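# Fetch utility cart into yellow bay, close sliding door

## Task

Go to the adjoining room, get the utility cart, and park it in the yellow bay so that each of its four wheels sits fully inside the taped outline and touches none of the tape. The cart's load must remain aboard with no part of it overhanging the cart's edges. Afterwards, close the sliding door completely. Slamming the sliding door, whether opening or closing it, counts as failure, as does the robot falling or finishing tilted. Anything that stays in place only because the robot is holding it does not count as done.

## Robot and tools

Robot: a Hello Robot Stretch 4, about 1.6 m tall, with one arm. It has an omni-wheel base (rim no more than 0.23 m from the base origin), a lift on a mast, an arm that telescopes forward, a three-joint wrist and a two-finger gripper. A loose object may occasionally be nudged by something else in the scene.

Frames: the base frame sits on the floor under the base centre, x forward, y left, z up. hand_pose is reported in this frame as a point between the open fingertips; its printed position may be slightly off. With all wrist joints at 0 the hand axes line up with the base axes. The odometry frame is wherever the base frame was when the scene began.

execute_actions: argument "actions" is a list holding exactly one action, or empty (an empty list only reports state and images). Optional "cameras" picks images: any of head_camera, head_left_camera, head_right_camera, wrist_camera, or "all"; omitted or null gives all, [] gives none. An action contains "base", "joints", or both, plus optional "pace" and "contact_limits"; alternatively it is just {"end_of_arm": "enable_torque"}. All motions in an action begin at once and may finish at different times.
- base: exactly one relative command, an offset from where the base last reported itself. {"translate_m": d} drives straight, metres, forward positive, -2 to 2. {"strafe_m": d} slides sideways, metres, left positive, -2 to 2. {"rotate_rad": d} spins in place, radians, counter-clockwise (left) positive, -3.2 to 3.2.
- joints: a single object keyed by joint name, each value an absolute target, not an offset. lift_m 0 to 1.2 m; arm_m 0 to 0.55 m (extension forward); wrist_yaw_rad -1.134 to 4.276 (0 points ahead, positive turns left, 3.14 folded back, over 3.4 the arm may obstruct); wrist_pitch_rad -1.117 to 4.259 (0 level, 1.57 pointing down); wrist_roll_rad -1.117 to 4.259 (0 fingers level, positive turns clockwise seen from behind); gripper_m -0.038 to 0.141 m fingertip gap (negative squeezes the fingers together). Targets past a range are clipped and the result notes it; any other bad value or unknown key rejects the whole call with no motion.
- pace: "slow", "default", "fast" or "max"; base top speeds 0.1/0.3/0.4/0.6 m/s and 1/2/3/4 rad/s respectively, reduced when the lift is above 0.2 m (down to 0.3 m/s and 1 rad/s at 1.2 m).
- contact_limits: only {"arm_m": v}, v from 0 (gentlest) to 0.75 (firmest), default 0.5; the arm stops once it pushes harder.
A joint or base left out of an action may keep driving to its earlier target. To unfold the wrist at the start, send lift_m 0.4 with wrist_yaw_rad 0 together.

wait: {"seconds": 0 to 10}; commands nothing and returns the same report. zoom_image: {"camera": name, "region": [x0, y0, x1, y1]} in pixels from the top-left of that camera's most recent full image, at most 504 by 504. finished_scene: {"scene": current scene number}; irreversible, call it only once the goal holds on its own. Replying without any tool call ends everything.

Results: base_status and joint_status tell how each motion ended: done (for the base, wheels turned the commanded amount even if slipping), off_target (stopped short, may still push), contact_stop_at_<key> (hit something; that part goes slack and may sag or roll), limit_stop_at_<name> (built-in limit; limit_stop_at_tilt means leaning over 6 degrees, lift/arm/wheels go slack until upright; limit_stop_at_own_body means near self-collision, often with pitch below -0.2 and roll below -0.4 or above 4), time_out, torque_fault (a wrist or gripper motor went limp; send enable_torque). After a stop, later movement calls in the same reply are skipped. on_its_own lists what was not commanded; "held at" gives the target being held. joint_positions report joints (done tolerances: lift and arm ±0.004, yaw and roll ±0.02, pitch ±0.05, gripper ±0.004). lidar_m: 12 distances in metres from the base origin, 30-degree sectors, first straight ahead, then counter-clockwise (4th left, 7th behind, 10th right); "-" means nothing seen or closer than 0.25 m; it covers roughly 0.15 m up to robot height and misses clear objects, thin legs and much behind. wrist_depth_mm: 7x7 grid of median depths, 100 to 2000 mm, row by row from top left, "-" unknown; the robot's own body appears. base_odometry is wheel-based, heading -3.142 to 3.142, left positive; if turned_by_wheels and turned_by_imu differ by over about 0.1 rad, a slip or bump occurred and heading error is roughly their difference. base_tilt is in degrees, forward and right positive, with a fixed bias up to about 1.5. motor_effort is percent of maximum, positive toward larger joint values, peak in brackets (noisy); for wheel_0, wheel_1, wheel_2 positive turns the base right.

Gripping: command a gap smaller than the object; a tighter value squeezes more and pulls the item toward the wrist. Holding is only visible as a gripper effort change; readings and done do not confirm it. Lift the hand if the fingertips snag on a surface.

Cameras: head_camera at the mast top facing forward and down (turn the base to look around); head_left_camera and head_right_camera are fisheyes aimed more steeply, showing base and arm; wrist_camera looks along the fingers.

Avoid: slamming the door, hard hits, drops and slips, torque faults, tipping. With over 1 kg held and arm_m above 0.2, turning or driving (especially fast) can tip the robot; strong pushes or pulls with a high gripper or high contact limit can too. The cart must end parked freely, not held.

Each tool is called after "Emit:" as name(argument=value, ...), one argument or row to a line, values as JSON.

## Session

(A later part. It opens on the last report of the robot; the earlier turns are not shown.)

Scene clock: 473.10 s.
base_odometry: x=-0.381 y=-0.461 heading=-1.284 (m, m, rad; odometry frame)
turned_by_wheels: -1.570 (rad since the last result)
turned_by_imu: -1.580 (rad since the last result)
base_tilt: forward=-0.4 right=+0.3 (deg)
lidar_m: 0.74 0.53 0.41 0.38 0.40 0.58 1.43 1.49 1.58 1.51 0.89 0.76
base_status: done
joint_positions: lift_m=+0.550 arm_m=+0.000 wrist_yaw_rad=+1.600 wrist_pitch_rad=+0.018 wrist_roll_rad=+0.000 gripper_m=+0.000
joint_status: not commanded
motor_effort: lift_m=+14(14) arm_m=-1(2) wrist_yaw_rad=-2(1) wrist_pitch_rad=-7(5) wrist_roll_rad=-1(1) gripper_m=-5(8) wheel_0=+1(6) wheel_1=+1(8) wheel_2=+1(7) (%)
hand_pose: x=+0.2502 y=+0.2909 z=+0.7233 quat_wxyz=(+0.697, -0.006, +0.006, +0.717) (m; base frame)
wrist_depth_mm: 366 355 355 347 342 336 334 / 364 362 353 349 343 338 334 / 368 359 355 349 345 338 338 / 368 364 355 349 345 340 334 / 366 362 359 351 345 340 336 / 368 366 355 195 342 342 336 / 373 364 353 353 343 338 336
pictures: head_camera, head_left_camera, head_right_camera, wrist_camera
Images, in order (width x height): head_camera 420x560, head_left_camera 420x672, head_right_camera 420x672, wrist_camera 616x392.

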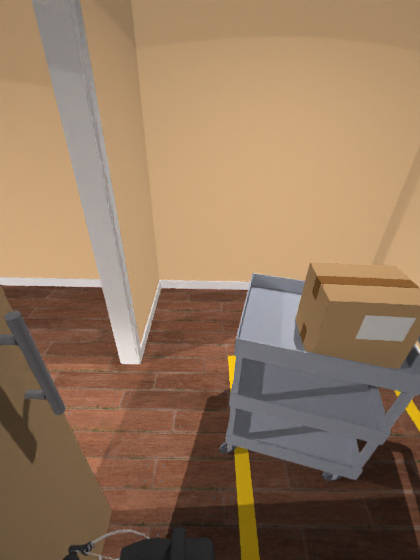

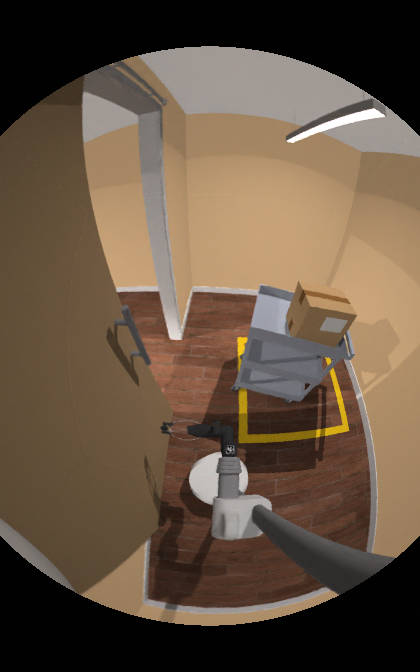

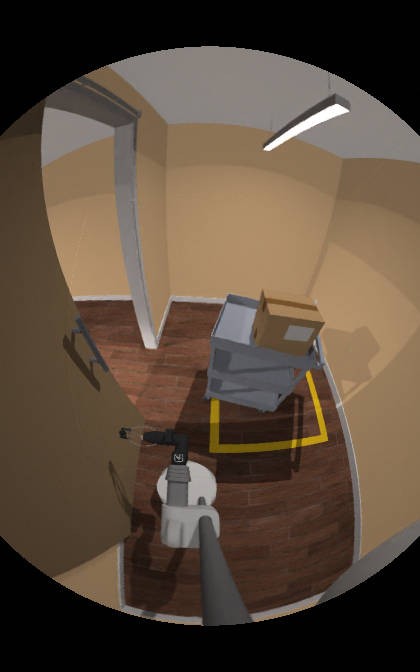

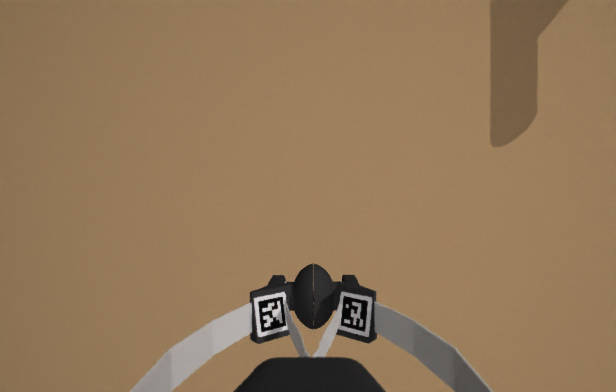

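Emit:
execute_actions(
  actions=[
    {"joints":{"wrist_yaw_rad":0.35,"lift_m":0.62}},
  ],
  cameras=[],
)

Emit:
execute_actions(
  actions=[
    {"joints":{"arm_m":0.36}},
  ],
  cameras=["head_camera","head_left_camera"],
)

Scene clock: 486.73 s.
base_odometry: x=-0.381 y=-0.461 heading=-1.284 (m, m, rad; odometry frame)
turned_by_wheels: +0.000 (rad since the last result)
turned_by_imu: -0.001 (rad since the last result)
base_tilt: forward=-0.3 right=+0.2 (deg)
lidar_m: 0.75 0.54 0.41 0.38 0.41 0.59 1.43 1.51 1.58 1.50 0.88 0.73
base_status: not commanded
joint_positions: lift_m=+0.620 arm_m=+0.000 wrist_yaw_rad=+0.350 wrist_pitch_rad=+0.018 wrist_roll_rad=+0.000 gripper_m=+0.000
joint_status: all done
motor_effort: lift_m=+22(23) arm_m=-1(2) wrist_yaw_rad=-3(10) wrist_pitch_rad=-7(10) wrist_roll_rad=-1(1) gripper_m=-5(6) wheel_0=+0(0) wheel_1=+1(1) wheel_2=+1(1) (%)
hand_pose: x=+0.4721 y=+0.0169 z=+0.7926 quat_wxyz=(+0.985, -0.001, +0.009, +0.174) (m; base frame)
wrist_depth_mm: - - - 1430 - 1921 1708 / - - - 1430 - 1921 1756 / - - - 1464 - 1921 1708 / - - - 1464 - 1863 427 / - - - 1464 - 1921 442 / - - - 195 1983 1921 1756 / - 1983 1618 1229 1863 466 798
pictures: none
No camera images: the call's "cameras" was empty. Leave "cameras" out to get every camera's image.

Scene clock: 488.90 s.
base_odometry: x=-0.381 y=-0.461 heading=-1.284 (m, m, rad; odometry frame)
turned_by_wheels: +0.000 (rad since the last result)
turned_by_imu: -0.001 (rad since the last result)
base_tilt: forward=-0.4 right=+0.2 (deg)
lidar_m: 0.72 0.55 0.40 0.38 0.42 0.59 1.42 1.52 1.58 1.51 0.90 0.75
base_status: not commanded
joint_positions: lift_m=+0.620 arm_m=+0.359 wrist_yaw_rad=+0.350 wrist_pitch_rad=+0.018 wrist_roll_rad=+0.000 gripper_m=+0.000
joint_status: all done
motor_effort: lift_m=+22(22) arm_m=+6(5) wrist_yaw_rad=-2(3) wrist_pitch_rad=-7(6) wrist_roll_rad=-1(1) gripper_m=-8(3) wheel_0=+1(1) wheel_1=+1(1) wheel_2=+1(1) (%)
hand_pose: x=+0.8308 y=+0.0168 z=+0.7927 quat_wxyz=(+0.985, -0.001, +0.009, +0.174) (m; base frame)
wrist_depth_mm: - - 931 1397 1708 1618 1430 / - - 931 1397 1708 1576 1430 / - - 946 1430 1708 1618 1464 / - - 931 1464 1708 1537 1430 / - - 931 1397 1661 1576 1464 / - - 917 195 1661 1576 1430 / 1863 1863 904 1182 1618 1537 1464
pictures: head_camera, head_left_camera
Images, in order (width x height): head_camera 420x560, head_left_camera 420x672.

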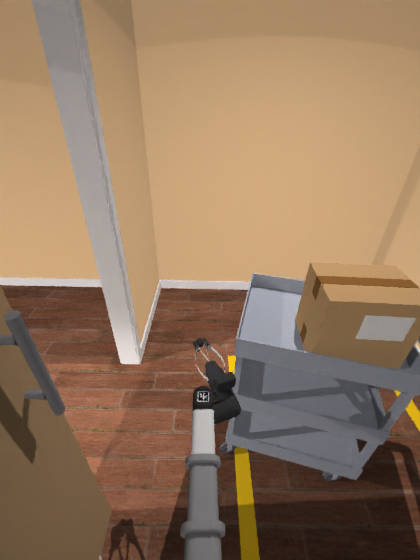

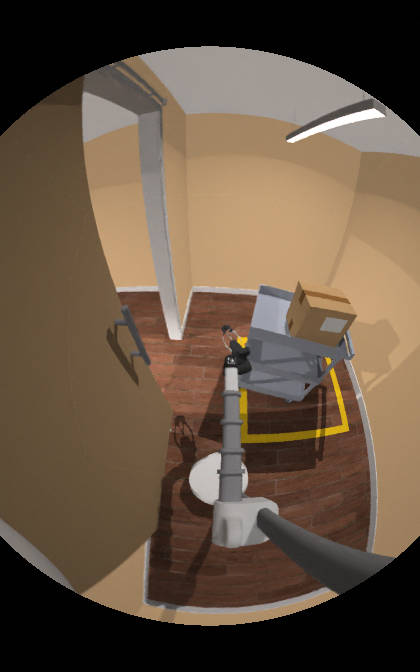

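Emit:
execute_actions(
  actions=[
    {"joints":{"arm_m":0.5}},
  ],
  cameras=[],
)

Emit:
execute_actions(
  actions=[
    {"base":{"strafe_m":-0.3},"pace":"slow"},
  ],
)

Scene clock: 495.87 s.
base_odometry: x=-0.381 y=-0.461 heading=-1.284 (m, m, rad; odometry frame)
turned_by_wheels: +0.000 (rad since the last result)
turned_by_imu: -0.001 (rad since the last result)
base_tilt: forward=-0.4 right=+0.2 (deg)
lidar_m: 0.76 0.54 0.41 0.39 0.42 0.60 1.42 1.49 1.56 1.50 0.87 0.74
base_status: not commanded
joint_positions: lift_m=+0.620 arm_m=+0.499 wrist_yaw_rad=+0.350 wrist_pitch_rad=+0.018 wrist_roll_rad=+0.000 gripper_m=+0.000
joint_status: all done
motor_effort: lift_m=+22(22) arm_m=+6(6) wrist_yaw_rad=-3(2) wrist_pitch_rad=-6(6) wrist_roll_rad=-1(2) gripper_m=-5(6) wheel_0=+0(1) wheel_1=+1(1) wheel_2=+1(1) (%)
hand_pose: x=+0.9708 y=+0.0168 z=+0.7927 quat_wxyz=(+0.985, -0.001, +0.009, +0.174) (m; base frame)
wrist_depth_mm: - 798 904 1366 1537 1430 1336 / - 809 904 1430 1537 1430 1308 / - 809 904 1397 1618 1397 1336 / - 809 904 1397 1537 1430 1366 / - 809 931 1397 1537 1397 1336 / - 809 809 195 1499 1464 1281 / 1983 798 866 1138 1537 1464 1336
pictures: none
No camera images: the call's "cameras" was empty. Leave "cameras" out to get every camera's image.

Scene clock: 500.00 s.
base_odometry: x=-0.668 y=-0.546 heading=-1.283 (m, m, rad; odometry frame)
turned_by_wheels: +0.000 (rad since the last result)
turned_by_imu: +0.003 (rad since the last result)
base_tilt: forward=-0.5 right=+0.2 (deg)
lidar_m: 0.78 1.53 0.69 0.67 0.72 1.12 1.43 1.53 1.26 1.21 0.84 0.77
base_status: done
joint_positions: lift_m=+0.620 arm_m=+0.499 wrist_yaw_rad=+0.352 wrist_pitch_rad=+0.018 wrist_roll_rad=+0.000 gripper_m=+0.000
joint_status: not commanded
motor_effort: lift_m=+22(22) arm_m=+6(6) wrist_yaw_rad=-8(22) wrist_pitch_rad=-8(7) wrist_roll_rad=-1(1) gripper_m=-4(5) wheel_0=+5(22) wheel_1=-1(8) wheel_2=+3(8) (%)
hand_pose: x=+0.9708 y=+0.0174 z=+0.7927 quat_wxyz=(+0.985, -0.001, +0.009, +0.175) (m; base frame)
wrist_depth_mm: 891 1060 1366 1661 1537 1464 1308 / 904 1060 1366 1756 1537 1464 1366 / 891 1025 1397 1708 1499 1464 1397 / 904 1042 1430 1756 1537 1464 1366 / 917 1025 1397 1708 1576 1430 1366 / 904 1025 1281 196 1499 1464 1366 / 904 960 1336 1661 1537 1366 1366
pictures: head_camera, head_left_camera, head_right_camera, wrist_camera
Images, in order (width x height): head_camera 420x560, head_left_camera 420x672, head_right_camera 420x672, wrist_camera 616x392.

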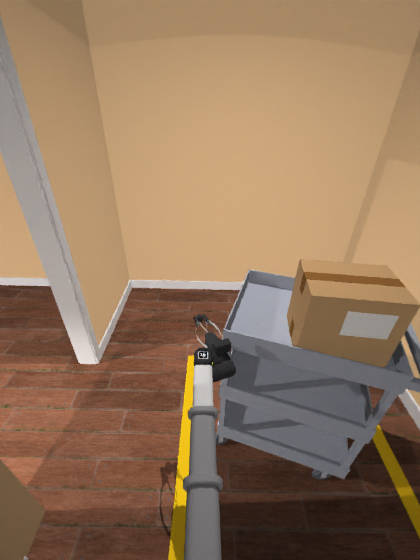

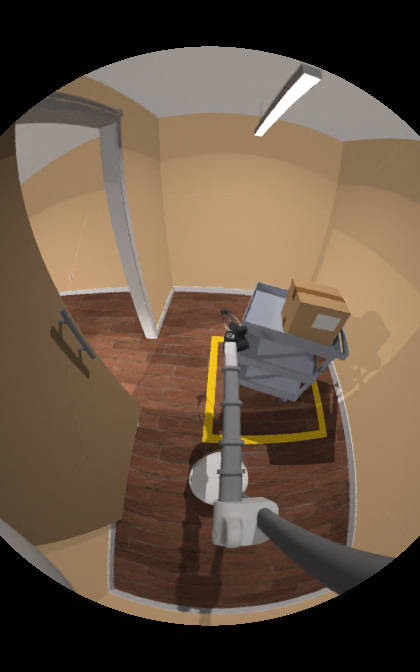

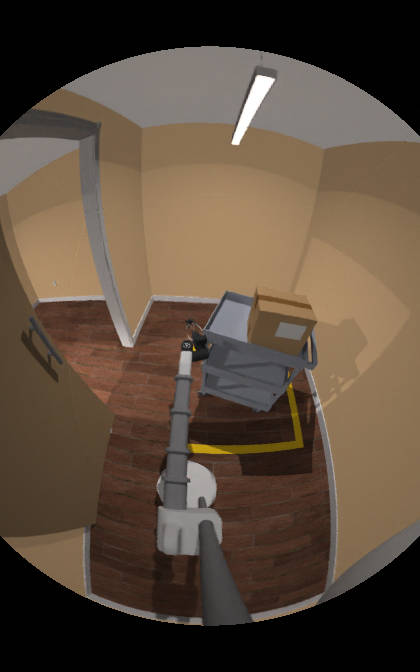

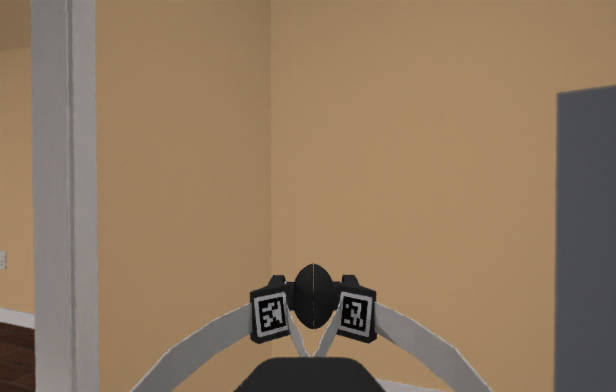

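Emit:
execute_actions(
  actions=[
    {"base":{"strafe_m":0.08},"joints":{"arm_m":0.0}},
  ],
  cameras=[],
)

Emit:
execute_actions(
  actions=[
    {"joints":{"wrist_yaw_rad":3.0,"lift_m":0.9,"gripper_m":0.08}},
  ],
  cameras=[],
)

Emit:
execute_actions(
  actions=[
    {"base":{"rotate_rad":3.14}},
  ],
  cameras=[],
)

Emit:
execute_actions(
  actions=[
    {"base":{"strafe_m":-0.28}},
  ],
  cameras=[],
)

Emit:
execute_actions(
  actions=[
    {"base":{"translate_m":-0.95}},
  ],
  cameras=[],
)

Emit:
execute_actions(
  actions=[
    {"joints":{"wrist_yaw_rad":-0.4}},
  ],
)

Scene clock: 522.23 s.
base_odometry: x=-0.592 y=-0.523 heading=-1.283 (m, m, rad; odometry frame)
turned_by_wheels: +0.000 (rad since the last result)
turned_by_imu: -0.002 (rad since the last result)
base_tilt: forward=-0.5 right=+0.3 (deg)
lidar_m: 0.80 1.50 0.63 0.59 0.65 1.00 1.43 1.53 1.34 1.27 0.90 0.79
base_status: done
joint_positions: lift_m=+0.620 arm_m=+0.001 wrist_yaw_rad=+0.350 wrist_pitch_rad=+0.018 wrist_roll_rad=+0.000 gripper_m=+0.000
joint_status: all done
motor_effort: lift_m=+22(22) arm_m=-6(7) wrist_yaw_rad=-2(7) wrist_pitch_rad=-8(9) wrist_roll_rad=-1(1) gripper_m=-4(6) wheel_0=+2(7) wheel_1=+1(11) wheel_2=+0(3) (%)
hand_pose: x=+0.4729 y=+0.0168 z=+0.7926 quat_wxyz=(+0.985, -0.001, +0.009, +0.174) (m; base frame)
wrist_depth_mm: - - 1366 - - 1808 1661 / - - 1336 - - 1863 1756 / - - 1336 1983 - 1983 1808 / - - 1336 1983 - 1921 473 / - - 1397 - - 1921 480 / - - 1366 195 - 1921 1708 / 1921 1863 1336 1618 1863 1863 750
pictures: none
No camera images: the call's "cameras" was empty. Leave "cameras" out to get every camera's image.

Scene clock: 524.43 s.
base_odometry: x=-0.592 y=-0.523 heading=-1.283 (m, m, rad; odometry frame)
turned_by_wheels: +0.000 (rad since the last result)
turned_by_imu: -0.001 (rad since the last result)
base_tilt: forward=-0.5 right=+0.2 (deg)
lidar_m: 0.82 1.51 0.64 0.59 0.63 1.01 1.44 1.53 1.33 1.23 0.90 0.79
base_status: not commanded
joint_positions: lift_m=+0.900 arm_m=+0.001 wrist_yaw_rad=+3.000 wrist_pitch_rad=+0.018 wrist_roll_rad=+0.000 gripper_m=+0.080
joint_status: all done
motor_effort: lift_m=+22(24) arm_m=-5(6) wrist_yaw_rad=-1(4) wrist_pitch_rad=-8(6) wrist_roll_rad=-1(1) gripper_m=-2(8) wheel_0=+2(2) wheel_1=+1(1) wheel_2=+0(0) (%)
hand_pose: x=-0.1013 y=+0.1273 z=+1.0726 quat_wxyz=(+0.071, -0.009, +0.001, +0.997) (m; base frame)
wrist_depth_mm: 142 235 1618 1618 1618 1118 759 / 116 147 1576 1618 1708 1098 750 / 119 147 1537 1618 1661 1118 759 / 143 191 1618 1618 1618 1098 768 / 1537 1499 1576 1661 1661 1118 778 / 1499 1576 198 1576 196 1060 759 / 1537 1537 1618 143 1708 991 768
pictures: none
No camera images: the call's "cameras" was empty. Leave "cameras" out to get every camera's image.

Scene clock: 527.37 s.
base_odometry: x=-0.592 y=-0.523 heading=+1.857 (m, m, rad; odometry frame)
turned_by_wheels: +3.140 (rad since the last result)
turned_by_imu: +3.158 (rad since the last result)
base_tilt: forward=-0.4 right=+0.2 (deg)
lidar_m: 1.42 1.48 1.34 1.29 0.91 0.78 0.82 1.52 0.63 0.59 0.63 0.98
base_status: done
joint_positions: lift_m=+0.900 arm_m=+0.001 wrist_yaw_rad=+3.000 wrist_pitch_rad=+0.018 wrist_roll_rad=+0.000 gripper_m=+0.080
joint_status: not commanded
motor_effort: lift_m=+21(22) arm_m=-6(6) wrist_yaw_rad=-1(1) wrist_pitch_rad=-9(6) wrist_roll_rad=+0(0) gripper_m=+0(1) wheel_0=+0(6) wheel_1=-1(6) wheel_2=-3(8) (%)
hand_pose: x=-0.1013 y=+0.1273 z=+1.0726 quat_wxyz=(+0.071, -0.009, +0.001, +0.997) (m; base frame)
wrist_depth_mm: 142 236 - - - - 1576 / 116 147 - - - - 1576 / 119 147 - - - - 1537 / 143 190 - - - - 1537 / 1430 - - - 931 931 1576 / 1397 - 198 960 195 931 1397 / 1464 - - 143 1366 866 1464
pictures: none
No camera images: the call's "cameras" was empty. Leave "cameras" out to get every camera's image.

Scene clock: 529.63 s.
base_odometry: x=-0.323 y=-0.444 heading=+1.857 (m, m, rad; odometry frame)
turned_by_wheels: +0.000 (rad since the last result)
turned_by_imu: +0.001 (rad since the last result)
base_tilt: forward=-0.4 right=+0.2 (deg)
lidar_m: 1.41 1.51 1.62 1.57 0.97 0.90 1.55 0.48 0.34 0.32 0.36 0.50
base_status: done
joint_positions: lift_m=+0.900 arm_m=+0.001 wrist_yaw_rad=+3.000 wrist_pitch_rad=+0.018 wrist_roll_rad=+0.000 gripper_m=+0.080
joint_status: not commanded
motor_effort: lift_m=+21(21) arm_m=-6(6) wrist_yaw_rad=-2(2) wrist_pitch_rad=-10(6) wrist_roll_rad=+0(0) gripper_m=+0(4) wheel_0=+0(9) wheel_1=+0(10) wheel_2=+0(2) (%)
hand_pose: x=-0.1013 y=+0.1273 z=+1.0726 quat_wxyz=(+0.071, -0.009, +0.001, +0.997) (m; base frame)
wrist_depth_mm: 142 234 - - - - 1983 / 116 147 - - - - 1921 / 119 147 - - - - 1983 / 143 191 - - - - 1921 / - 1576 - - - 1042 946 / - 1537 198 - 195 960 960 / - 1397 - 144 1430 1366 1576
pictures: none
No camera images: the call's "cameras" was empty. Leave "cameras" out to get every camera's image.

Scene clock: 534.30 s.
base_odometry: x=-0.055 y=-1.356 heading=+1.857 (m, m, rad; odometry frame)
turned_by_wheels: +0.000 (rad since the last result)
turned_by_imu: +0.001 (rad since the last result)
base_tilt: forward=-0.5 right=+0.3 (deg)
lidar_m: 1.40 2.21 0.45 0.42 0.52 1.40 1.33 0.56 0.59 3.09 3.27 0.49
base_status: done
joint_positions: lift_m=+0.900 arm_m=+0.001 wrist_yaw_rad=+3.000 wrist_pitch_rad=+0.018 wrist_roll_rad=+0.000 gripper_m=+0.080
joint_status: not commanded
motor_effort: lift_m=+21(21) arm_m=-6(6) wrist_yaw_rad=-2(2) wrist_pitch_rad=-6(5) wrist_roll_rad=-1(1) gripper_m=-4(2) wheel_0=-1(5) wheel_1=-1(6) wheel_2=-1(10) (%)
hand_pose: x=-0.1013 y=+0.1273 z=+1.0726 quat_wxyz=(+0.071, -0.009, +0.001, +0.997) (m; base frame)
wrist_depth_mm: 143 234 1464 1537 1618 1618 1618 / 116 146 1464 1537 1576 1618 1618 / 119 147 1499 1499 1618 1576 1618 / 143 190 1430 1537 1537 1576 1708 / 891 1430 1464 1499 1576 1618 1661 / 891 1464 198 1537 195 1576 1618 / 891 1255 1537 144 1576 1576 1661
pictures: none
No camera images: the call's "cameras" was empty. Leave "cameras" out to get every camera's image.

Scene clock: 536.87 s.
base_odometry: x=-0.055 y=-1.356 heading=+1.857 (m, m, rad; odometry frame)
turned_by_wheels: +0.000 (rad since the last result)
turned_by_imu: -0.001 (rad since the last result)
base_tilt: forward=-0.4 right=+0.2 (deg)
lidar_m: 1.44 2.24 0.44 0.40 0.52 1.39 1.33 0.55 0.58 3.10 3.30 0.51
base_status: not commanded
joint_positions: lift_m=+0.900 arm_m=+0.001 wrist_yaw_rad=-0.400 wrist_pitch_rad=+0.018 wrist_roll_rad=+0.000 gripper_m=+0.080
joint_status: all done
motor_effort: lift_m=+21(21) arm_m=-6(6) wrist_yaw_rad=-3(4) wrist_pitch_rad=-9(10) wrist_roll_rad=+0(1) gripper_m=-5(4) wheel_0=-1(1) wheel_1=-1(1) wheel_2=-1(1) (%)
hand_pose: x=+0.4036 y=-0.1928 z=+1.0726 quat_wxyz=(+0.980, +0.002, +0.009, -0.199) (m; base frame)
wrist_depth_mm: 1921 1983 - 661 418 304 - / 1863 - - 668 377 303 - / 1921 - - 676 322 304 - / 1863 - - 676 362 306 - / 1983 - - 676 362 306 - / 1921 - 198 676 196 296 - / 1921 1983 - 143 315 283 -
pictures: head_camera, head_left_camera, head_right_camera, wrist_camera
Images, in order (width x height): head_camera 420x560, head_left_camera 420x672, head_right_camera 420x672, wrist_camera 616x392.

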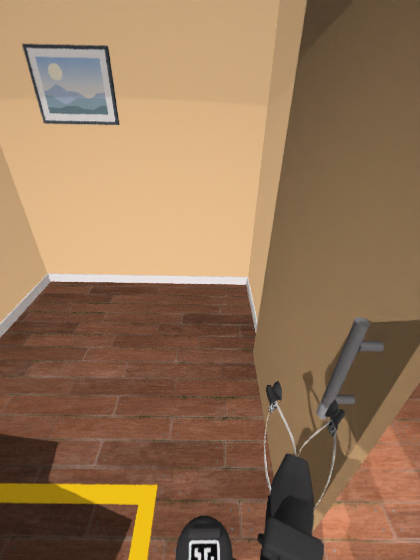

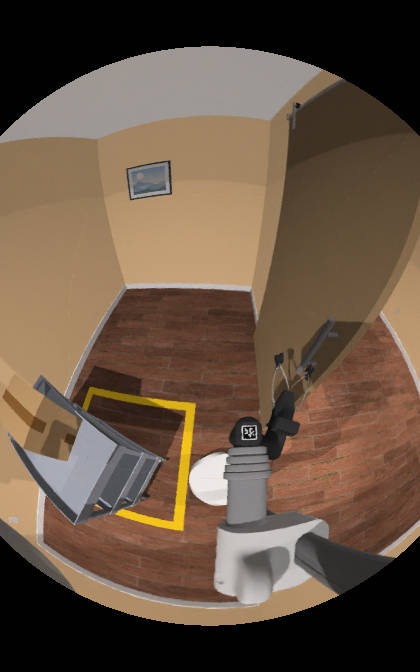

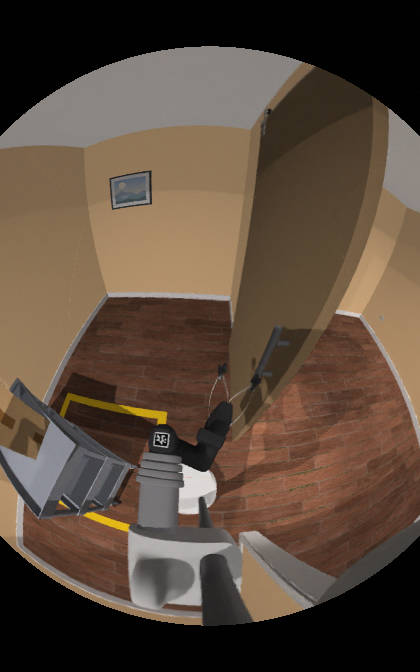

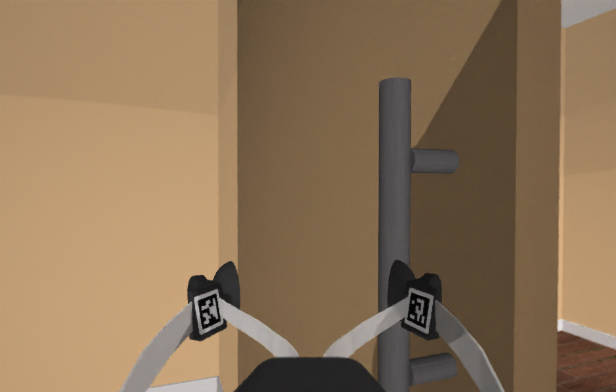

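Emit:
execute_actions(
  actions=[
    {"base":{"strafe_m":-0.11},"pace":"slow"},
  ],
  cameras=[],
)

Emit:
execute_actions(
  actions=[
    {"base":{"translate_m":0.12},"pace":"slow"},
  ],
  cameras=["wrist_camera"],
)

Scene clock: 545.70 s.
base_odometry: x=+0.050 y=-1.325 heading=+1.857 (m, m, rad; odometry frame)
turned_by_wheels: +0.000 (rad since the last result)
turned_by_imu: -0.001 (rad since the last result)
base_tilt: forward=-0.4 right=+0.2 (deg)
lidar_m: 0.96 2.40 0.73 0.54 0.62 1.38 1.05 0.49 1.99 2.96 3.18 0.45
base_status: done
joint_positions: lift_m=+0.900 arm_m=+0.000 wrist_yaw_rad=-0.406 wrist_pitch_rad=+0.018 wrist_roll_rad=+0.000 gripper_m=+0.080
joint_status: not commanded
on_its_own: wrist_yaw_rad is at rest, and its effort (+15) is outside its rest range (-13 to +13)
motor_effort: lift_m=+21(21) arm_m=-2(6) wrist_yaw_rad=+15(15) wrist_pitch_rad=-6(7) wrist_roll_rad=-1(1) gripper_m=+0(3) wheel_0=+6(6) wheel_1=-3(10) wheel_2=-3(3) (%)
hand_pose: x=+0.4018 y=-0.1942 z=+1.0728 quat_wxyz=(+0.979, +0.002, +0.009, -0.202) (m; base frame)
wrist_depth_mm: 1921 - 854 353 248 - - / 1921 - 854 327 248 - - / 1921 - 866 286 247 - - / 1983 - 866 327 248 - - / 1863 - 866 327 250 - - / 1983 - 198 327 191 - - / 1983 - 878 143 249 - -
pictures: none
No camera images: the call's "cameras" was empty. Leave "cameras" out to get every camera's image.

Scene clock: 548.27 s.
base_odometry: x=+0.017 y=-1.210 heading=+1.857 (m, m, rad; odometry frame)
turned_by_wheels: +0.000 (rad since the last result)
turned_by_imu: -0.001 (rad since the last result)
base_tilt: forward=-0.4 right=+0.2 (deg)
lidar_m: 0.96 2.38 1.78 0.52 0.61 1.52 1.01 0.58 2.14 2.98 0.62 0.46
base_status: done
joint_positions: lift_m=+0.900 arm_m=+0.000 wrist_yaw_rad=-0.403 wrist_pitch_rad=+0.018 wrist_roll_rad=+0.000 gripper_m=+0.080
joint_status: not commanded
motor_effort: lift_m=+21(21) arm_m=+1(2) wrist_yaw_rad=+7(39) wrist_pitch_rad=-7(6) wrist_roll_rad=-1(1) gripper_m=-1(0) wheel_0=+7(12) wheel_1=+2(3) wheel_2=-8(16) (%)
hand_pose: x=+0.4017 y=-0.1936 z=+1.0728 quat_wxyz=(+0.980, +0.002, +0.009, -0.200) (m; base frame)
wrist_depth_mm: 1756 1921 878 364 248 297 - / 1863 1921 891 310 249 301 - / 1808 1921 904 291 249 301 - / 1708 1983 891 312 250 301 - / 1808 1921 904 314 251 303 - / 1756 1921 198 314 192 303 - / 1863 1921 917 142 249 296 -
pictures: wrist_camera
Images, in order (width x height): wrist_camera 616x392.

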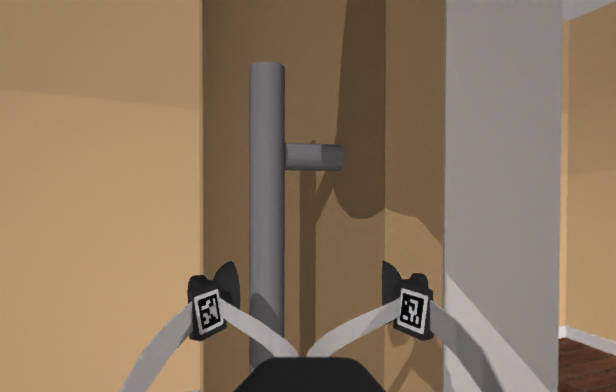

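Emit:
execute_actions(
  actions=[
    {"base":{"strafe_m":0.06},"pace":"slow"},
  ],
  cameras=[],
)

Emit:
execute_actions(
  actions=[
    {"base":{"translate_m":0.09},"pace":"slow"},
  ],
  cameras=["wrist_camera"],
)

Scene clock: 558.23 s.
base_odometry: x=-0.041 y=-1.227 heading=+1.857 (m, m, rad; odometry frame)
turned_by_wheels: +0.000 (rad since the last result)
turned_by_imu: -0.002 (rad since the last result)
base_tilt: forward=-0.4 right=+0.3 (deg)
lidar_m: 1.22 2.30 1.71 0.44 0.53 1.51 1.26 0.62 2.17 3.06 0.57 0.48
base_status: done
joint_positions: lift_m=+0.900 arm_m=+0.000 wrist_yaw_rad=-0.400 wrist_pitch_rad=+0.018 wrist_roll_rad=+0.000 gripper_m=+0.080
joint_status: not commanded
motor_effort: lift_m=+21(21) arm_m=+1(1) wrist_yaw_rad=-2(8) wrist_pitch_rad=-5(4) wrist_roll_rad=-1(0) gripper_m=-2(4) wheel_0=-1(5) wheel_1=+2(6) wheel_2=-1(6) (%)
hand_pose: x=+0.4024 y=-0.1928 z=+1.0728 quat_wxyz=(+0.980, +0.002, +0.009, -0.199) (m; base frame)
wrist_depth_mm: 1863 1921 1863 530 330 270 330 / 1863 1921 1921 539 334 272 330 / 1756 1983 1808 530 310 271 330 / 1863 1983 1808 530 334 273 334 / 1808 1983 1808 535 334 273 334 / 1863 1921 198 535 195 273 334 / 1808 1921 1863 143 314 272 338
pictures: none
No camera images: the call's "cameras" was empty. Leave "cameras" out to get every camera's image.

Scene clock: 560.40 s.
base_odometry: x=-0.066 y=-1.141 heading=+1.856 (m, m, rad; odometry frame)
turned_by_wheels: -0.001 (rad since the last result)
turned_by_imu: -0.002 (rad since the last result)
base_tilt: forward=-0.4 right=+0.2 (deg)
lidar_m: 1.19 2.27 1.70 0.47 0.49 1.59 1.32 0.70 2.30 3.05 0.43 0.42
base_status: done
joint_positions: lift_m=+0.900 arm_m=+0.000 wrist_yaw_rad=-0.416 wrist_pitch_rad=+0.018 wrist_roll_rad=+0.000 gripper_m=+0.080
joint_status: not commanded
on_its_own: wrist_yaw_rad is at rest, and its effort (+43) is outside its rest range (-13 to +13)
motor_effort: lift_m=+21(21) arm_m=+1(1) wrist_yaw_rad=+43(44) wrist_pitch_rad=-4(5) wrist_roll_rad=+0(1) gripper_m=-8(8) wheel_0=-1(4) wheel_1=+1(7) wheel_2=-11(11) (%)
hand_pose: x=+0.3993 y=-0.1965 z=+1.0728 quat_wxyz=(+0.978, +0.002, +0.009, -0.206) (m; base frame)
wrist_depth_mm: 1708 1921 1118 496 290 236 194 / 1708 1863 1098 496 277 235 195 / 1708 1863 1118 492 220 228 195 / 1756 1808 1098 496 276 236 195 / 1808 1921 1118 500 277 235 195 / 1756 1756 198 500 212 212 195 / 1756 1756 1118 153 213 236 195
pictures: wrist_camera
Images, in order (width x height): wrist_camera 616x392.

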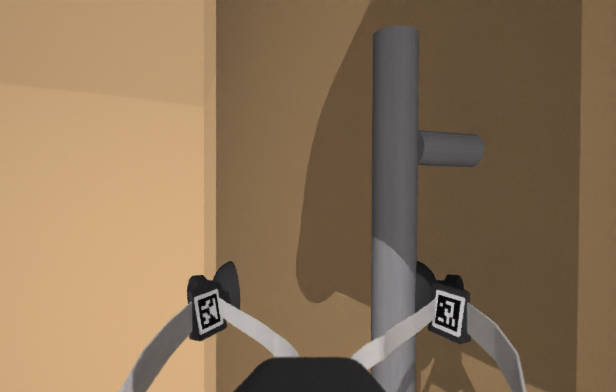

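Like the earlier successful state; right finger pressed on the face. Close to grip.

Emit:
execute_actions(
  actions=[
    {"joints":{"gripper_m":-0.02}},
  ],
  cameras=["wrist_camera"],
)

Emit:
execute_actions(
  actions=[
    {"base":{"translate_m":-0.4},"pace":"slow"},
  ],
  cameras=["head_camera","wrist_camera"],
)

Scene clock: 566.27 s.
base_odometry: x=-0.066 y=-1.141 heading=+1.855 (m, m, rad; odometry frame)
turned_by_wheels: -0.001 (rad since the last result)
turned_by_imu: -0.031 (rad since the last result)
base_tilt: forward=-0.5 right=+0.3 (deg)
lidar_m: 1.05 2.25 1.72 0.49 0.51 1.64 1.40 0.70 2.24 3.05 0.46 0.38
base_status: not commanded
joint_positions: lift_m=+0.900 arm_m=+0.000 wrist_yaw_rad=-0.425 wrist_pitch_rad=+0.018 wrist_roll_rad=+0.000 gripper_m=-0.019
joint_status: all done
on_its_own: wrist_yaw_rad is at rest, and its effort (+70) is outside its rest range (-13 to +13)
motor_effort: lift_m=+21(21) arm_m=+1(1) wrist_yaw_rad=+70(76) wrist_pitch_rad=-5(7) wrist_roll_rad=+0(1) gripper_m=-20(20) wheel_0=-13(13) wheel_1=-1(1) wheel_2=-12(12) (%)
hand_pose: x=+0.3974 y=-0.1986 z=+1.0727 quat_wxyz=(+0.977, +0.002, +0.009, -0.211) (m; base frame)
wrist_depth_mm: 1756 1921 809 402 260 206 186 / 1708 1756 778 404 249 205 187 / 1708 1863 788 404 224 206 187 / 1708 1863 788 404 249 205 188 / 1756 1863 809 407 249 206 189 / 1661 1863 798 201 196 192 190 / 1708 1808 597 207 238 198 190
pictures: wrist_camera
Images, in order (width x height): wrist_camera 616x392.

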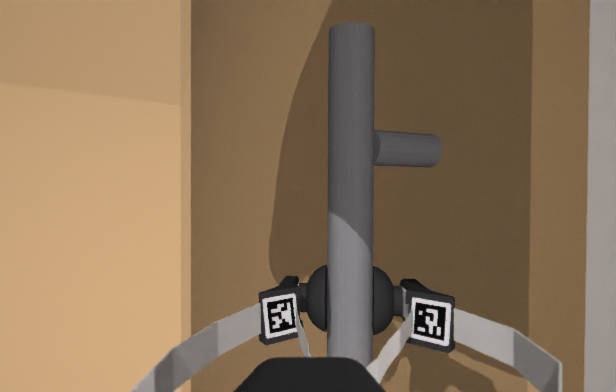

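Scene clock: 571.57 s.
base_odometry: x=+0.046 y=-1.524 heading=+1.854 (m, m, rad; odometry frame)
turned_by_wheels: +0.000 (rad since the last result)
turned_by_imu: -0.001 (rad since the last result)
base_tilt: forward=-0.3 right=+0.4 (deg)
lidar_m: 1.03 2.39 0.52 0.53 1.67 1.20 1.14 0.51 0.39 3.05 3.18 0.74
base_status: done
joint_positions: lift_m=+0.900 arm_m=+0.000 wrist_yaw_rad=-0.400 wrist_pitch_rad=+0.018 wrist_roll_rad=+0.000 gripper_m=-0.020
joint_status: not commanded
motor_effort: lift_m=+21(21) arm_m=+1(1) wrist_yaw_rad=-2(70) wrist_pitch_rad=-7(8) wrist_roll_rad=-1(0) gripper_m=-16(24) wheel_0=-2(19) wheel_1=-3(12) wheel_2=+2(11) (%)
hand_pose: x=+0.4023 y=-0.1929 z=+1.0727 quat_wxyz=(+0.980, +0.002, +0.009, -0.199) (m; base frame)
wrist_depth_mm: - - 1060 597 - - - / - - 1060 597 - - - / - - 1042 603 - - - / - - 1042 609 - - - / - - 1042 597 - - - / - - 580 199 182 - - / - - 891 559 634 - -
pictures: head_camera, wrist_camera
Images, in order (width x height): head_camera 420x560, wrist_camera 616x392.

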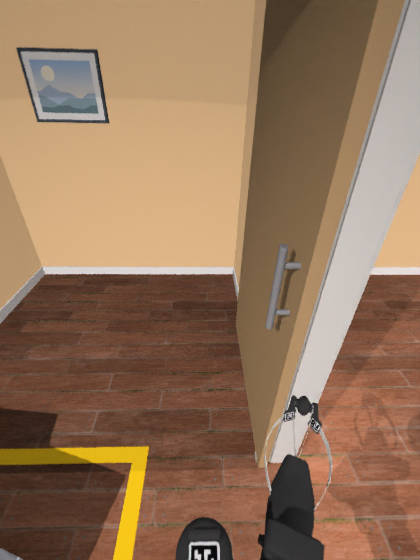

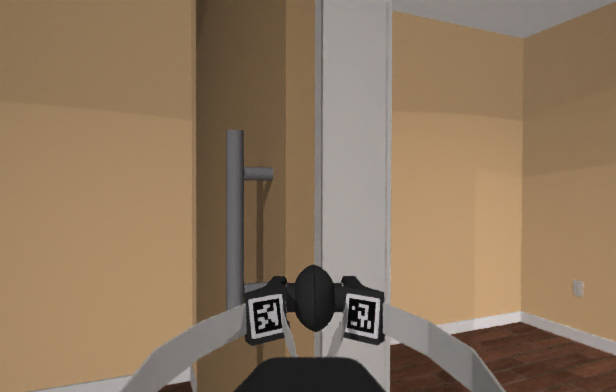

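Emit:
execute_actions(
  actions=[
    {"base":{"strafe_m":0.07},"joints":{"wrist_yaw_rad":-0.9,"gripper_m":0.1},"pace":"slow"},
  ],
  cameras=[],
)

Emit:
execute_actions(
  actions=[
    {"base":{"translate_m":0.42}},
  ],
)

Scene clock: 600.63 s.
base_odometry: x=-0.021 y=-1.544 heading=+1.855 (m, m, rad; odometry frame)
turned_by_wheels: +0.000 (rad since the last result)
turned_by_imu: -0.002 (rad since the last result)
base_tilt: forward=-0.5 right=+0.2 (deg)
lidar_m: 1.33 2.25 0.45 0.47 1.63 1.22 1.15 0.62 0.46 3.08 3.26 0.77
base_status: done
joint_positions: lift_m=+0.900 arm_m=+0.000 wrist_yaw_rad=-0.900 wrist_pitch_rad=+0.018 wrist_roll_rad=+0.000 gripper_m=+0.100
joint_status: all done
motor_effort: lift_m=+21(21) arm_m=+1(1) wrist_yaw_rad=-3(7) wrist_pitch_rad=-6(7) wrist_roll_rad=-1(1) gripper_m=-3(13) wheel_0=-2(6) wheel_1=+4(5) wheel_2=+0(2) (%)
hand_pose: x=+0.2816 y=-0.2803 z=+1.0727 quat_wxyz=(+0.900, +0.004, +0.008, -0.435) (m; base frame)
wrist_depth_mm: 707 580 - - - - - / 707 585 - - - - - / 683 585 - - - - - / 676 585 - - - - - / 691 585 - - - - - / 654 585 198 - 211 - - / 723 574 - 145 - - -
pictures: none
No camera images: the call's "cameras" was empty. Leave "cameras" out to get every camera's image.

Scene clock: 603.50 s.
base_odometry: x=-0.139 y=-1.141 heading=+1.855 (m, m, rad; odometry frame)
turned_by_wheels: +0.000 (rad since the last result)
turned_by_imu: -0.002 (rad since the last result)
base_tilt: forward=-0.4 right=+0.2 (deg)
lidar_m: 1.28 2.20 1.65 0.45 0.41 0.75 1.58 0.76 2.25 3.13 0.44 0.45
base_status: done
joint_positions: lift_m=+0.900 arm_m=+0.000 wrist_yaw_rad=-0.900 wrist_pitch_rad=+0.018 wrist_roll_rad=+0.000 gripper_m=+0.100
joint_status: not commanded
motor_effort: lift_m=+21(21) arm_m=+1(1) wrist_yaw_rad=-2(3) wrist_pitch_rad=-8(7) wrist_roll_rad=-1(1) gripper_m=+2(0) wheel_0=+1(6) wheel_1=+3(6) wheel_2=+2(11) (%)
hand_pose: x=+0.2816 y=-0.2803 z=+1.0727 quat_wxyz=(+0.900, +0.004, +0.008, -0.435) (m; base frame)
wrist_depth_mm: 707 500 389 317 384 - - / 699 500 389 319 384 - - / 707 504 389 309 387 - - / 707 504 389 320 389 - - / 707 512 394 322 315 - - / 715 508 198 320 213 - - / 732 469 392 145 394 - -
pictures: head_camera, head_left_camera, head_right_camera, wrist_camera
Images, in order (width x height): head_camera 420x560, head_left_camera 420x672, head_right_camera 420x672, wrist_camera 616x392.

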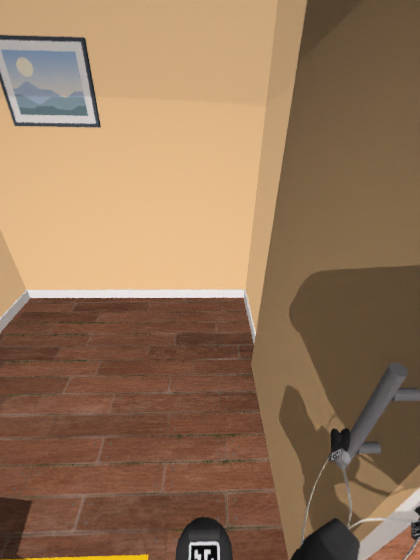

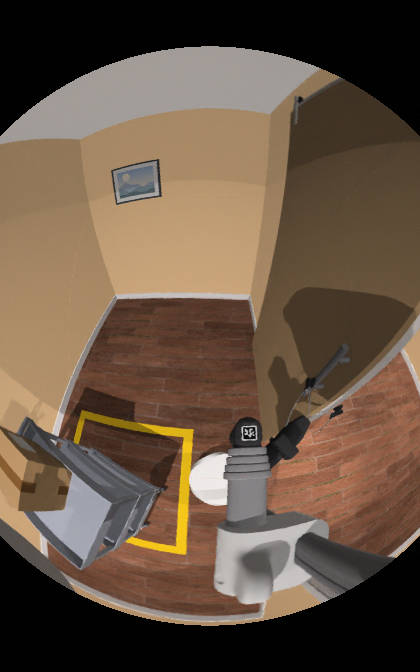

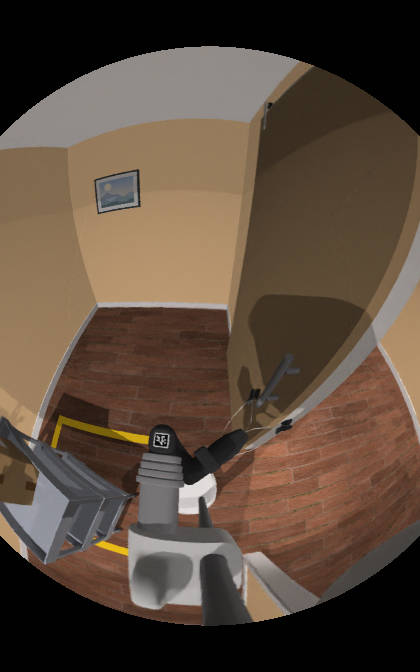

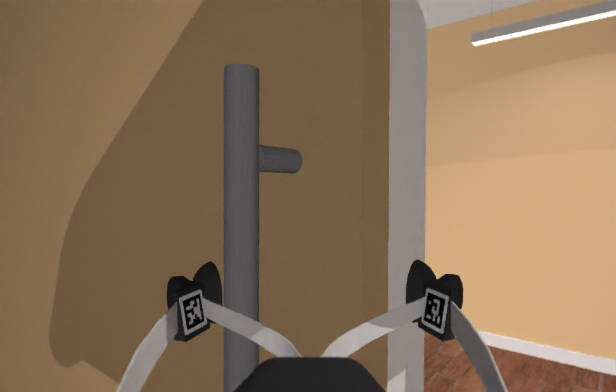

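Emit:
execute_actions(
  actions=[
    {"base":{"translate_m":0.11},"joints":{"gripper_m":0.08},"pace":"slow"},
  ],
  cameras=[],
)

Emit:
execute_actions(
  actions=[
    {"base":{"strafe_m":-0.08},"pace":"slow"},
  ],
  cameras=["wrist_camera","head_camera"],
)

Scene clock: 617.30 s.
base_odometry: x=-0.170 y=-1.035 heading=+1.855 (m, m, rad; odometry frame)
turned_by_wheels: +0.000 (rad since the last result)
turned_by_imu: -0.002 (rad since the last result)
base_tilt: forward=-0.4 right=+0.2 (deg)
lidar_m: 1.54 2.08 1.63 0.65 0.45 0.73 1.68 0.84 2.40 3.11 0.36 0.47
base_status: done
joint_positions: lift_m=+0.900 arm_m=+0.000 wrist_yaw_rad=-0.902 wrist_pitch_rad=+0.018 wrist_roll_rad=+0.000 gripper_m=+0.080
joint_status: all done
motor_effort: lift_m=+21(21) arm_m=+1(1) wrist_yaw_rad=+4(4) wrist_pitch_rad=-7(4) wrist_roll_rad=-1(1) gripper_m=-2(6) wheel_0=+3(4) wheel_1=+2(8) wheel_2=-4(6) (%)
hand_pose: x=+0.2809 y=-0.2805 z=+1.0727 quat_wxyz=(+0.900, +0.004, +0.008, -0.436) (m; base frame)
wrist_depth_mm: 691 496 384 315 257 232 - / 691 496 387 317 211 232 - / 699 496 389 317 225 234 - / 707 496 392 319 252 233 - / 699 500 389 317 216 233 - / 707 500 198 319 204 229 - / 707 500 389 140 254 227 -
pictures: none
No camera images: the call's "cameras" was empty. Leave "cameras" out to get every camera's image.

Scene clock: 619.23 s.
base_odometry: x=-0.093 y=-1.013 heading=+1.856 (m, m, rad; odometry frame)
turned_by_wheels: +0.001 (rad since the last result)
turned_by_imu: -0.001 (rad since the last result)
base_tilt: forward=-0.5 right=+0.1 (deg)
lidar_m: 1.03 2.12 1.74 0.69 0.51 0.86 1.40 0.82 2.41 3.05 0.30 0.30
base_status: done
joint_positions: lift_m=+0.900 arm_m=+0.000 wrist_yaw_rad=-0.903 wrist_pitch_rad=+0.018 wrist_roll_rad=+0.000 gripper_m=+0.080
joint_status: not commanded
motor_effort: lift_m=+21(21) arm_m=+1(1) wrist_yaw_rad=+6(29) wrist_pitch_rad=-4(7) wrist_roll_rad=+0(0) gripper_m=+1(5) wheel_0=+22(24) wheel_1=-4(12) wheel_2=-2(3) (%)
hand_pose: x=+0.2808 y=-0.2806 z=+1.0728 quat_wxyz=(+0.900, +0.004, +0.008, -0.436) (m; base frame)
wrist_depth_mm: 508 357 277 149 189 171 - / 512 357 278 149 190 171 - / 508 359 277 150 186 172 - / 512 362 279 151 190 172 - / 512 364 278 151 191 172 - / 521 362 183 151 178 172 - / 525 324 279 146 183 166 -
pictures: head_camera, wrist_camera
Images, in order (width x height): head_camera 420x560, wrist_camera 616x392.

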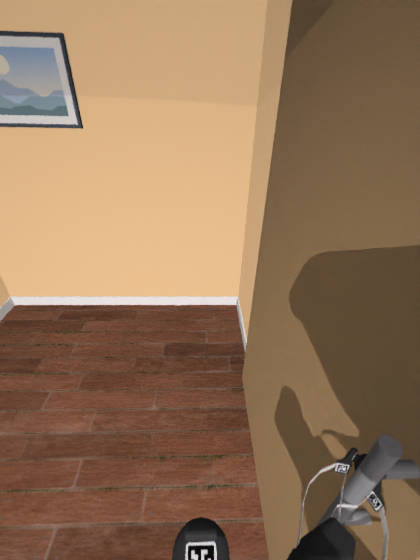

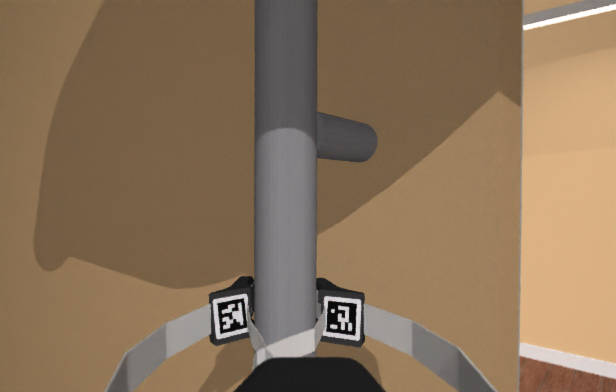

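Deeply seated (depth 0.15). Grip and pull.

Emit:
execute_actions(
  actions=[
    {"joints":{"gripper_m":-0.02}},
  ],
  cameras=[],
)

Emit:
execute_actions(
  actions=[
    {"base":{"translate_m":-0.4},"pace":"slow"},
  ],
  cameras=["head_camera","wrist_camera"],
)

Scene clock: 625.60 s.
base_odometry: x=-0.093 y=-1.013 heading=+1.856 (m, m, rad; odometry frame)
turned_by_wheels: +0.000 (rad since the last result)
turned_by_imu: -0.001 (rad since the last result)
base_tilt: forward=-0.4 right=+0.2 (deg)
lidar_m: 1.03 2.09 1.74 0.68 0.53 0.85 1.38 0.80 2.39 3.05 0.30 0.30
base_status: not commanded
joint_positions: lift_m=+0.900 arm_m=+0.000 wrist_yaw_rad=-0.895 wrist_pitch_rad=+0.018 wrist_roll_rad=+0.000 gripper_m=-0.020
joint_status: all done
on_its_own: wrist_yaw_rad is at rest, and its effort (-17) is outside its rest range (-13 to +13)
motor_effort: lift_m=+21(21) arm_m=+1(1) wrist_yaw_rad=-17(16) wrist_pitch_rad=-5(8) wrist_roll_rad=+0(0) gripper_m=-13(12) wheel_0=+19(22) wheel_1=-1(4) wheel_2=+0(2) (%)
hand_pose: x=+0.2829 y=-0.2797 z=+1.0728 quat_wxyz=(+0.901, +0.004, +0.008, -0.433) (m; base frame)
wrist_depth_mm: 512 359 278 146 188 165 - / 517 355 277 146 189 166 - / 521 362 276 147 185 166 - / 521 362 277 147 189 166 - / 525 362 278 147 190 167 - / 525 366 180 148 178 168 - / 530 157 274 145 182 161 -
pictures: none
No camera images: the call's "cameras" was empty. Leave "cameras" out to get every camera's image.

Scene clock: 631.00 s.
torque_fault: wrist_yaw_rad switched itself off since the last result.
base_odometry: x=+0.020 y=-1.397 heading=+1.855 (m, m, rad; odometry frame)
turned_by_wheels: -0.002 (rad since the last result)
turned_by_imu: -0.123 (rad since the last result)
base_tilt: forward=-0.1 right=+0.4 (deg)
lidar_m: 0.86 2.43 1.74 0.42 0.49 1.43 1.30 0.65 0.52 3.08 0.35 0.35
base_status: done
joint_positions: lift_m=+0.900 arm_m=+0.001 wrist_yaw_rad=-0.653 wrist_pitch_rad=+0.018 wrist_roll_rad=-0.001 gripper_m=-0.019
joint_status: not commanded
on_its_own: wrist_yaw_rad is off since a torque_fault, until you send "end_of_arm": "enable_torque" (your -0.900 is given up)
motor_effort: lift_m=+19(21) arm_m=-4(4) wrist_yaw_rad=-2(100) wrist_pitch_rad=-5(19) wrist_roll_rad=+2(3) gripper_m=-24(24) wheel_0=-18(21) wheel_1=-3(7) wheel_2=+2(28) (%)
hand_pose: x=+0.3476 y=-0.2447 z=+1.0730 quat_wxyz=(+0.947, +0.002, +0.008, -0.321) (m; base frame)
wrist_depth_mm: 891 504 357 177 219 189 - / 891 508 359 177 219 189 - / 891 512 359 177 208 188 - / 891 512 359 177 224 189 - / 891 521 359 177 225 189 - / 904 512 347 178 181 190 - / 917 517 332 173 220 178 -
pictures: head_camera, wrist_camera
Images, in order (width x height): head_camera 420x560, wrist_camera 616x392.

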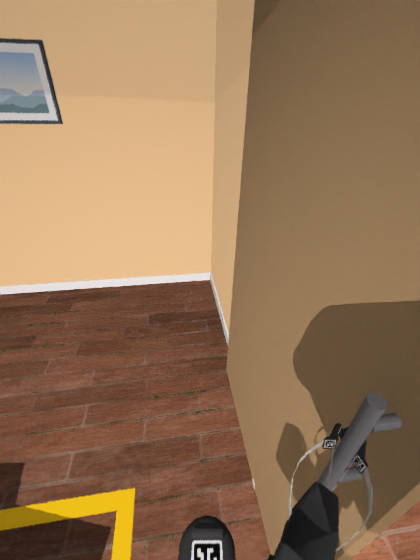

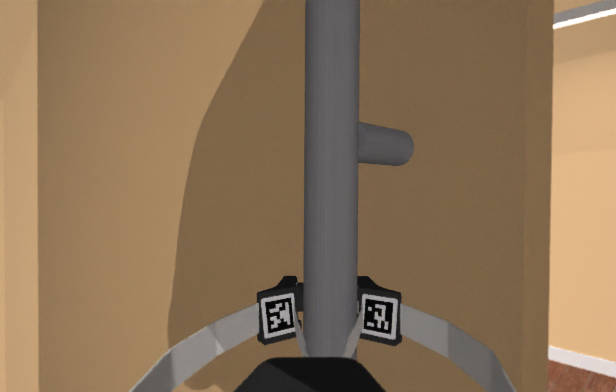

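Emit:
execute_actions(
  actions=[
    {"base":{"rotate_rad":0.12},"pace":"slow"},
  ],
  cameras=[],
)

Emit:
execute_actions(
  actions=[
    {"base":{"translate_m":-0.35},"pace":"slow"},
  ],
)

Scene clock: 638.90 s.
base_odometry: x=+0.020 y=-1.396 heading=+1.972 (m, m, rad; odometry frame)
turned_by_wheels: +0.117 (rad since the last result)
turned_by_imu: +0.145 (rad since the last result)
base_tilt: forward=+0.5 right=+0.8 (deg)
lidar_m: 1.21 2.28 0.46 0.45 0.56 1.35 1.30 0.52 0.52 3.06 0.34 0.35
base_status: done
joint_positions: lift_m=+0.900 arm_m=+0.001 wrist_yaw_rad=-0.843 wrist_pitch_rad=+0.011 wrist_roll_rad=-0.001 gripper_m=-0.019
joint_status: not commanded
on_its_own: wrist_yaw_rad is off since a torque_fault, until you send "end_of_arm": "enable_torque" (your -0.900 is given up)
motor_effort: lift_m=+19(19) arm_m=-5(4) wrist_yaw_rad=-2(2) wrist_pitch_rad=+15(16) wrist_roll_rad=+4(4) gripper_m=-29(25) wheel_0=-23(28) wheel_1=-3(2) wheel_2=-5(8) (%)
hand_pose: x=+0.2983 y=-0.2735 z=+1.0749 quat_wxyz=(+0.912, +0.002, +0.005, -0.409) (m; base frame)
wrist_depth_mm: 741 469 347 273 220 192 - / 732 469 343 272 220 193 - / 741 473 347 182 211 193 - / 741 469 345 181 220 193 - / 732 473 347 180 220 193 - / 732 469 332 179 181 189 - / 732 477 324 174 218 185 -
pictures: none
No camera images: the call's "cameras" was empty. Leave "cameras" out to get every camera's image.

Scene clock: 643.93 s.
base_odometry: x=+0.156 y=-1.718 heading=+1.971 (m, m, rad; odometry frame)
turned_by_wheels: -0.002 (rad since the last result)
turned_by_imu: -0.205 (rad since the last result)
base_tilt: forward=+2.8 right=+2.1 (deg)
lidar_m: 0.71 2.07 0.48 0.46 1.57 1.15 1.01 0.71 0.40 0.39 0.35 0.34
base_status: done
joint_positions: lift_m=+0.900 arm_m=+0.001 wrist_yaw_rad=-0.623 wrist_pitch_rad=+0.008 wrist_roll_rad=-0.001 gripper_m=-0.019
joint_status: not commanded
on_its_own: base_tilt is 3.7 degrees off its reading at the scene's start (forward=-0.4 right=+0.2); wrist_yaw_rad is off since a torque_fault, until you send "end_of_arm": "enable_torque" (your -0.900 is given up)
motor_effort: lift_m=+14(19) arm_m=-4(4) wrist_yaw_rad=-2(2) wrist_pitch_rad=+22(60) wrist_roll_rad=+4(4) gripper_m=-19(26) wheel_0=-20(24) wheel_1=-3(1) wheel_2=+2(7) (%)
hand_pose: x=+0.3548 y=-0.2394 z=+1.0763 quat_wxyz=(+0.952, +0.001, +0.004, -0.307) (m; base frame)
wrist_depth_mm: 741 462 338 172 212 186 - / 759 469 342 173 208 187 - / 778 480 342 174 210 188 - / 788 484 349 175 219 189 - / 798 484 351 176 224 189 - / 820 500 338 176 183 190 - / 854 500 329 172 221 184 -
pictures: head_camera, head_left_camera, head_right_camera, wrist_camera
Images, in order (width x height): head_camera 420x560, head_left_camera 420x672, head_right_camera 420x672, wrist_camera 616x392.

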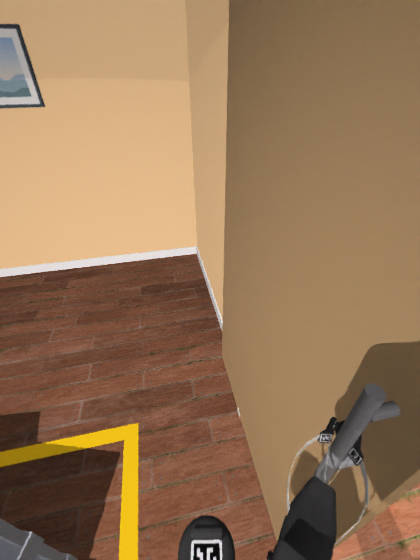

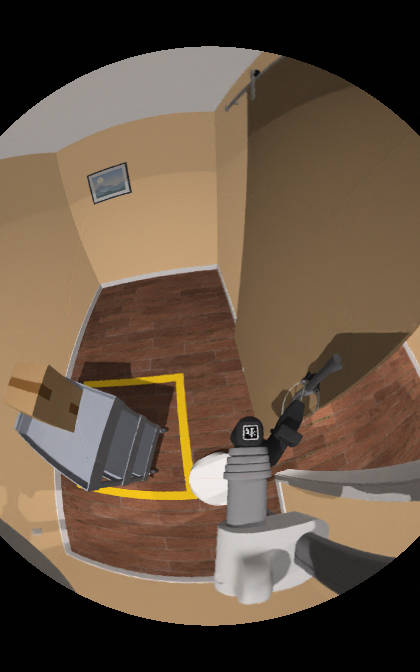

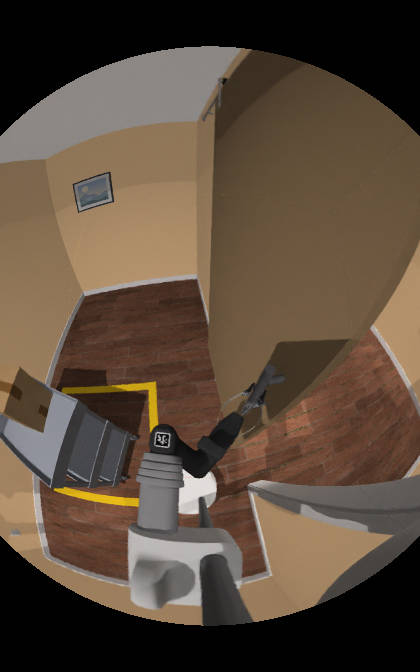

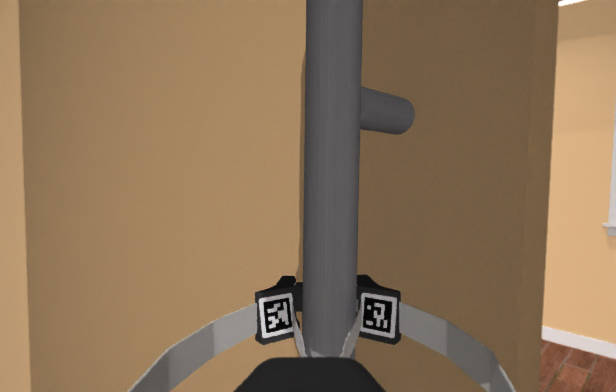

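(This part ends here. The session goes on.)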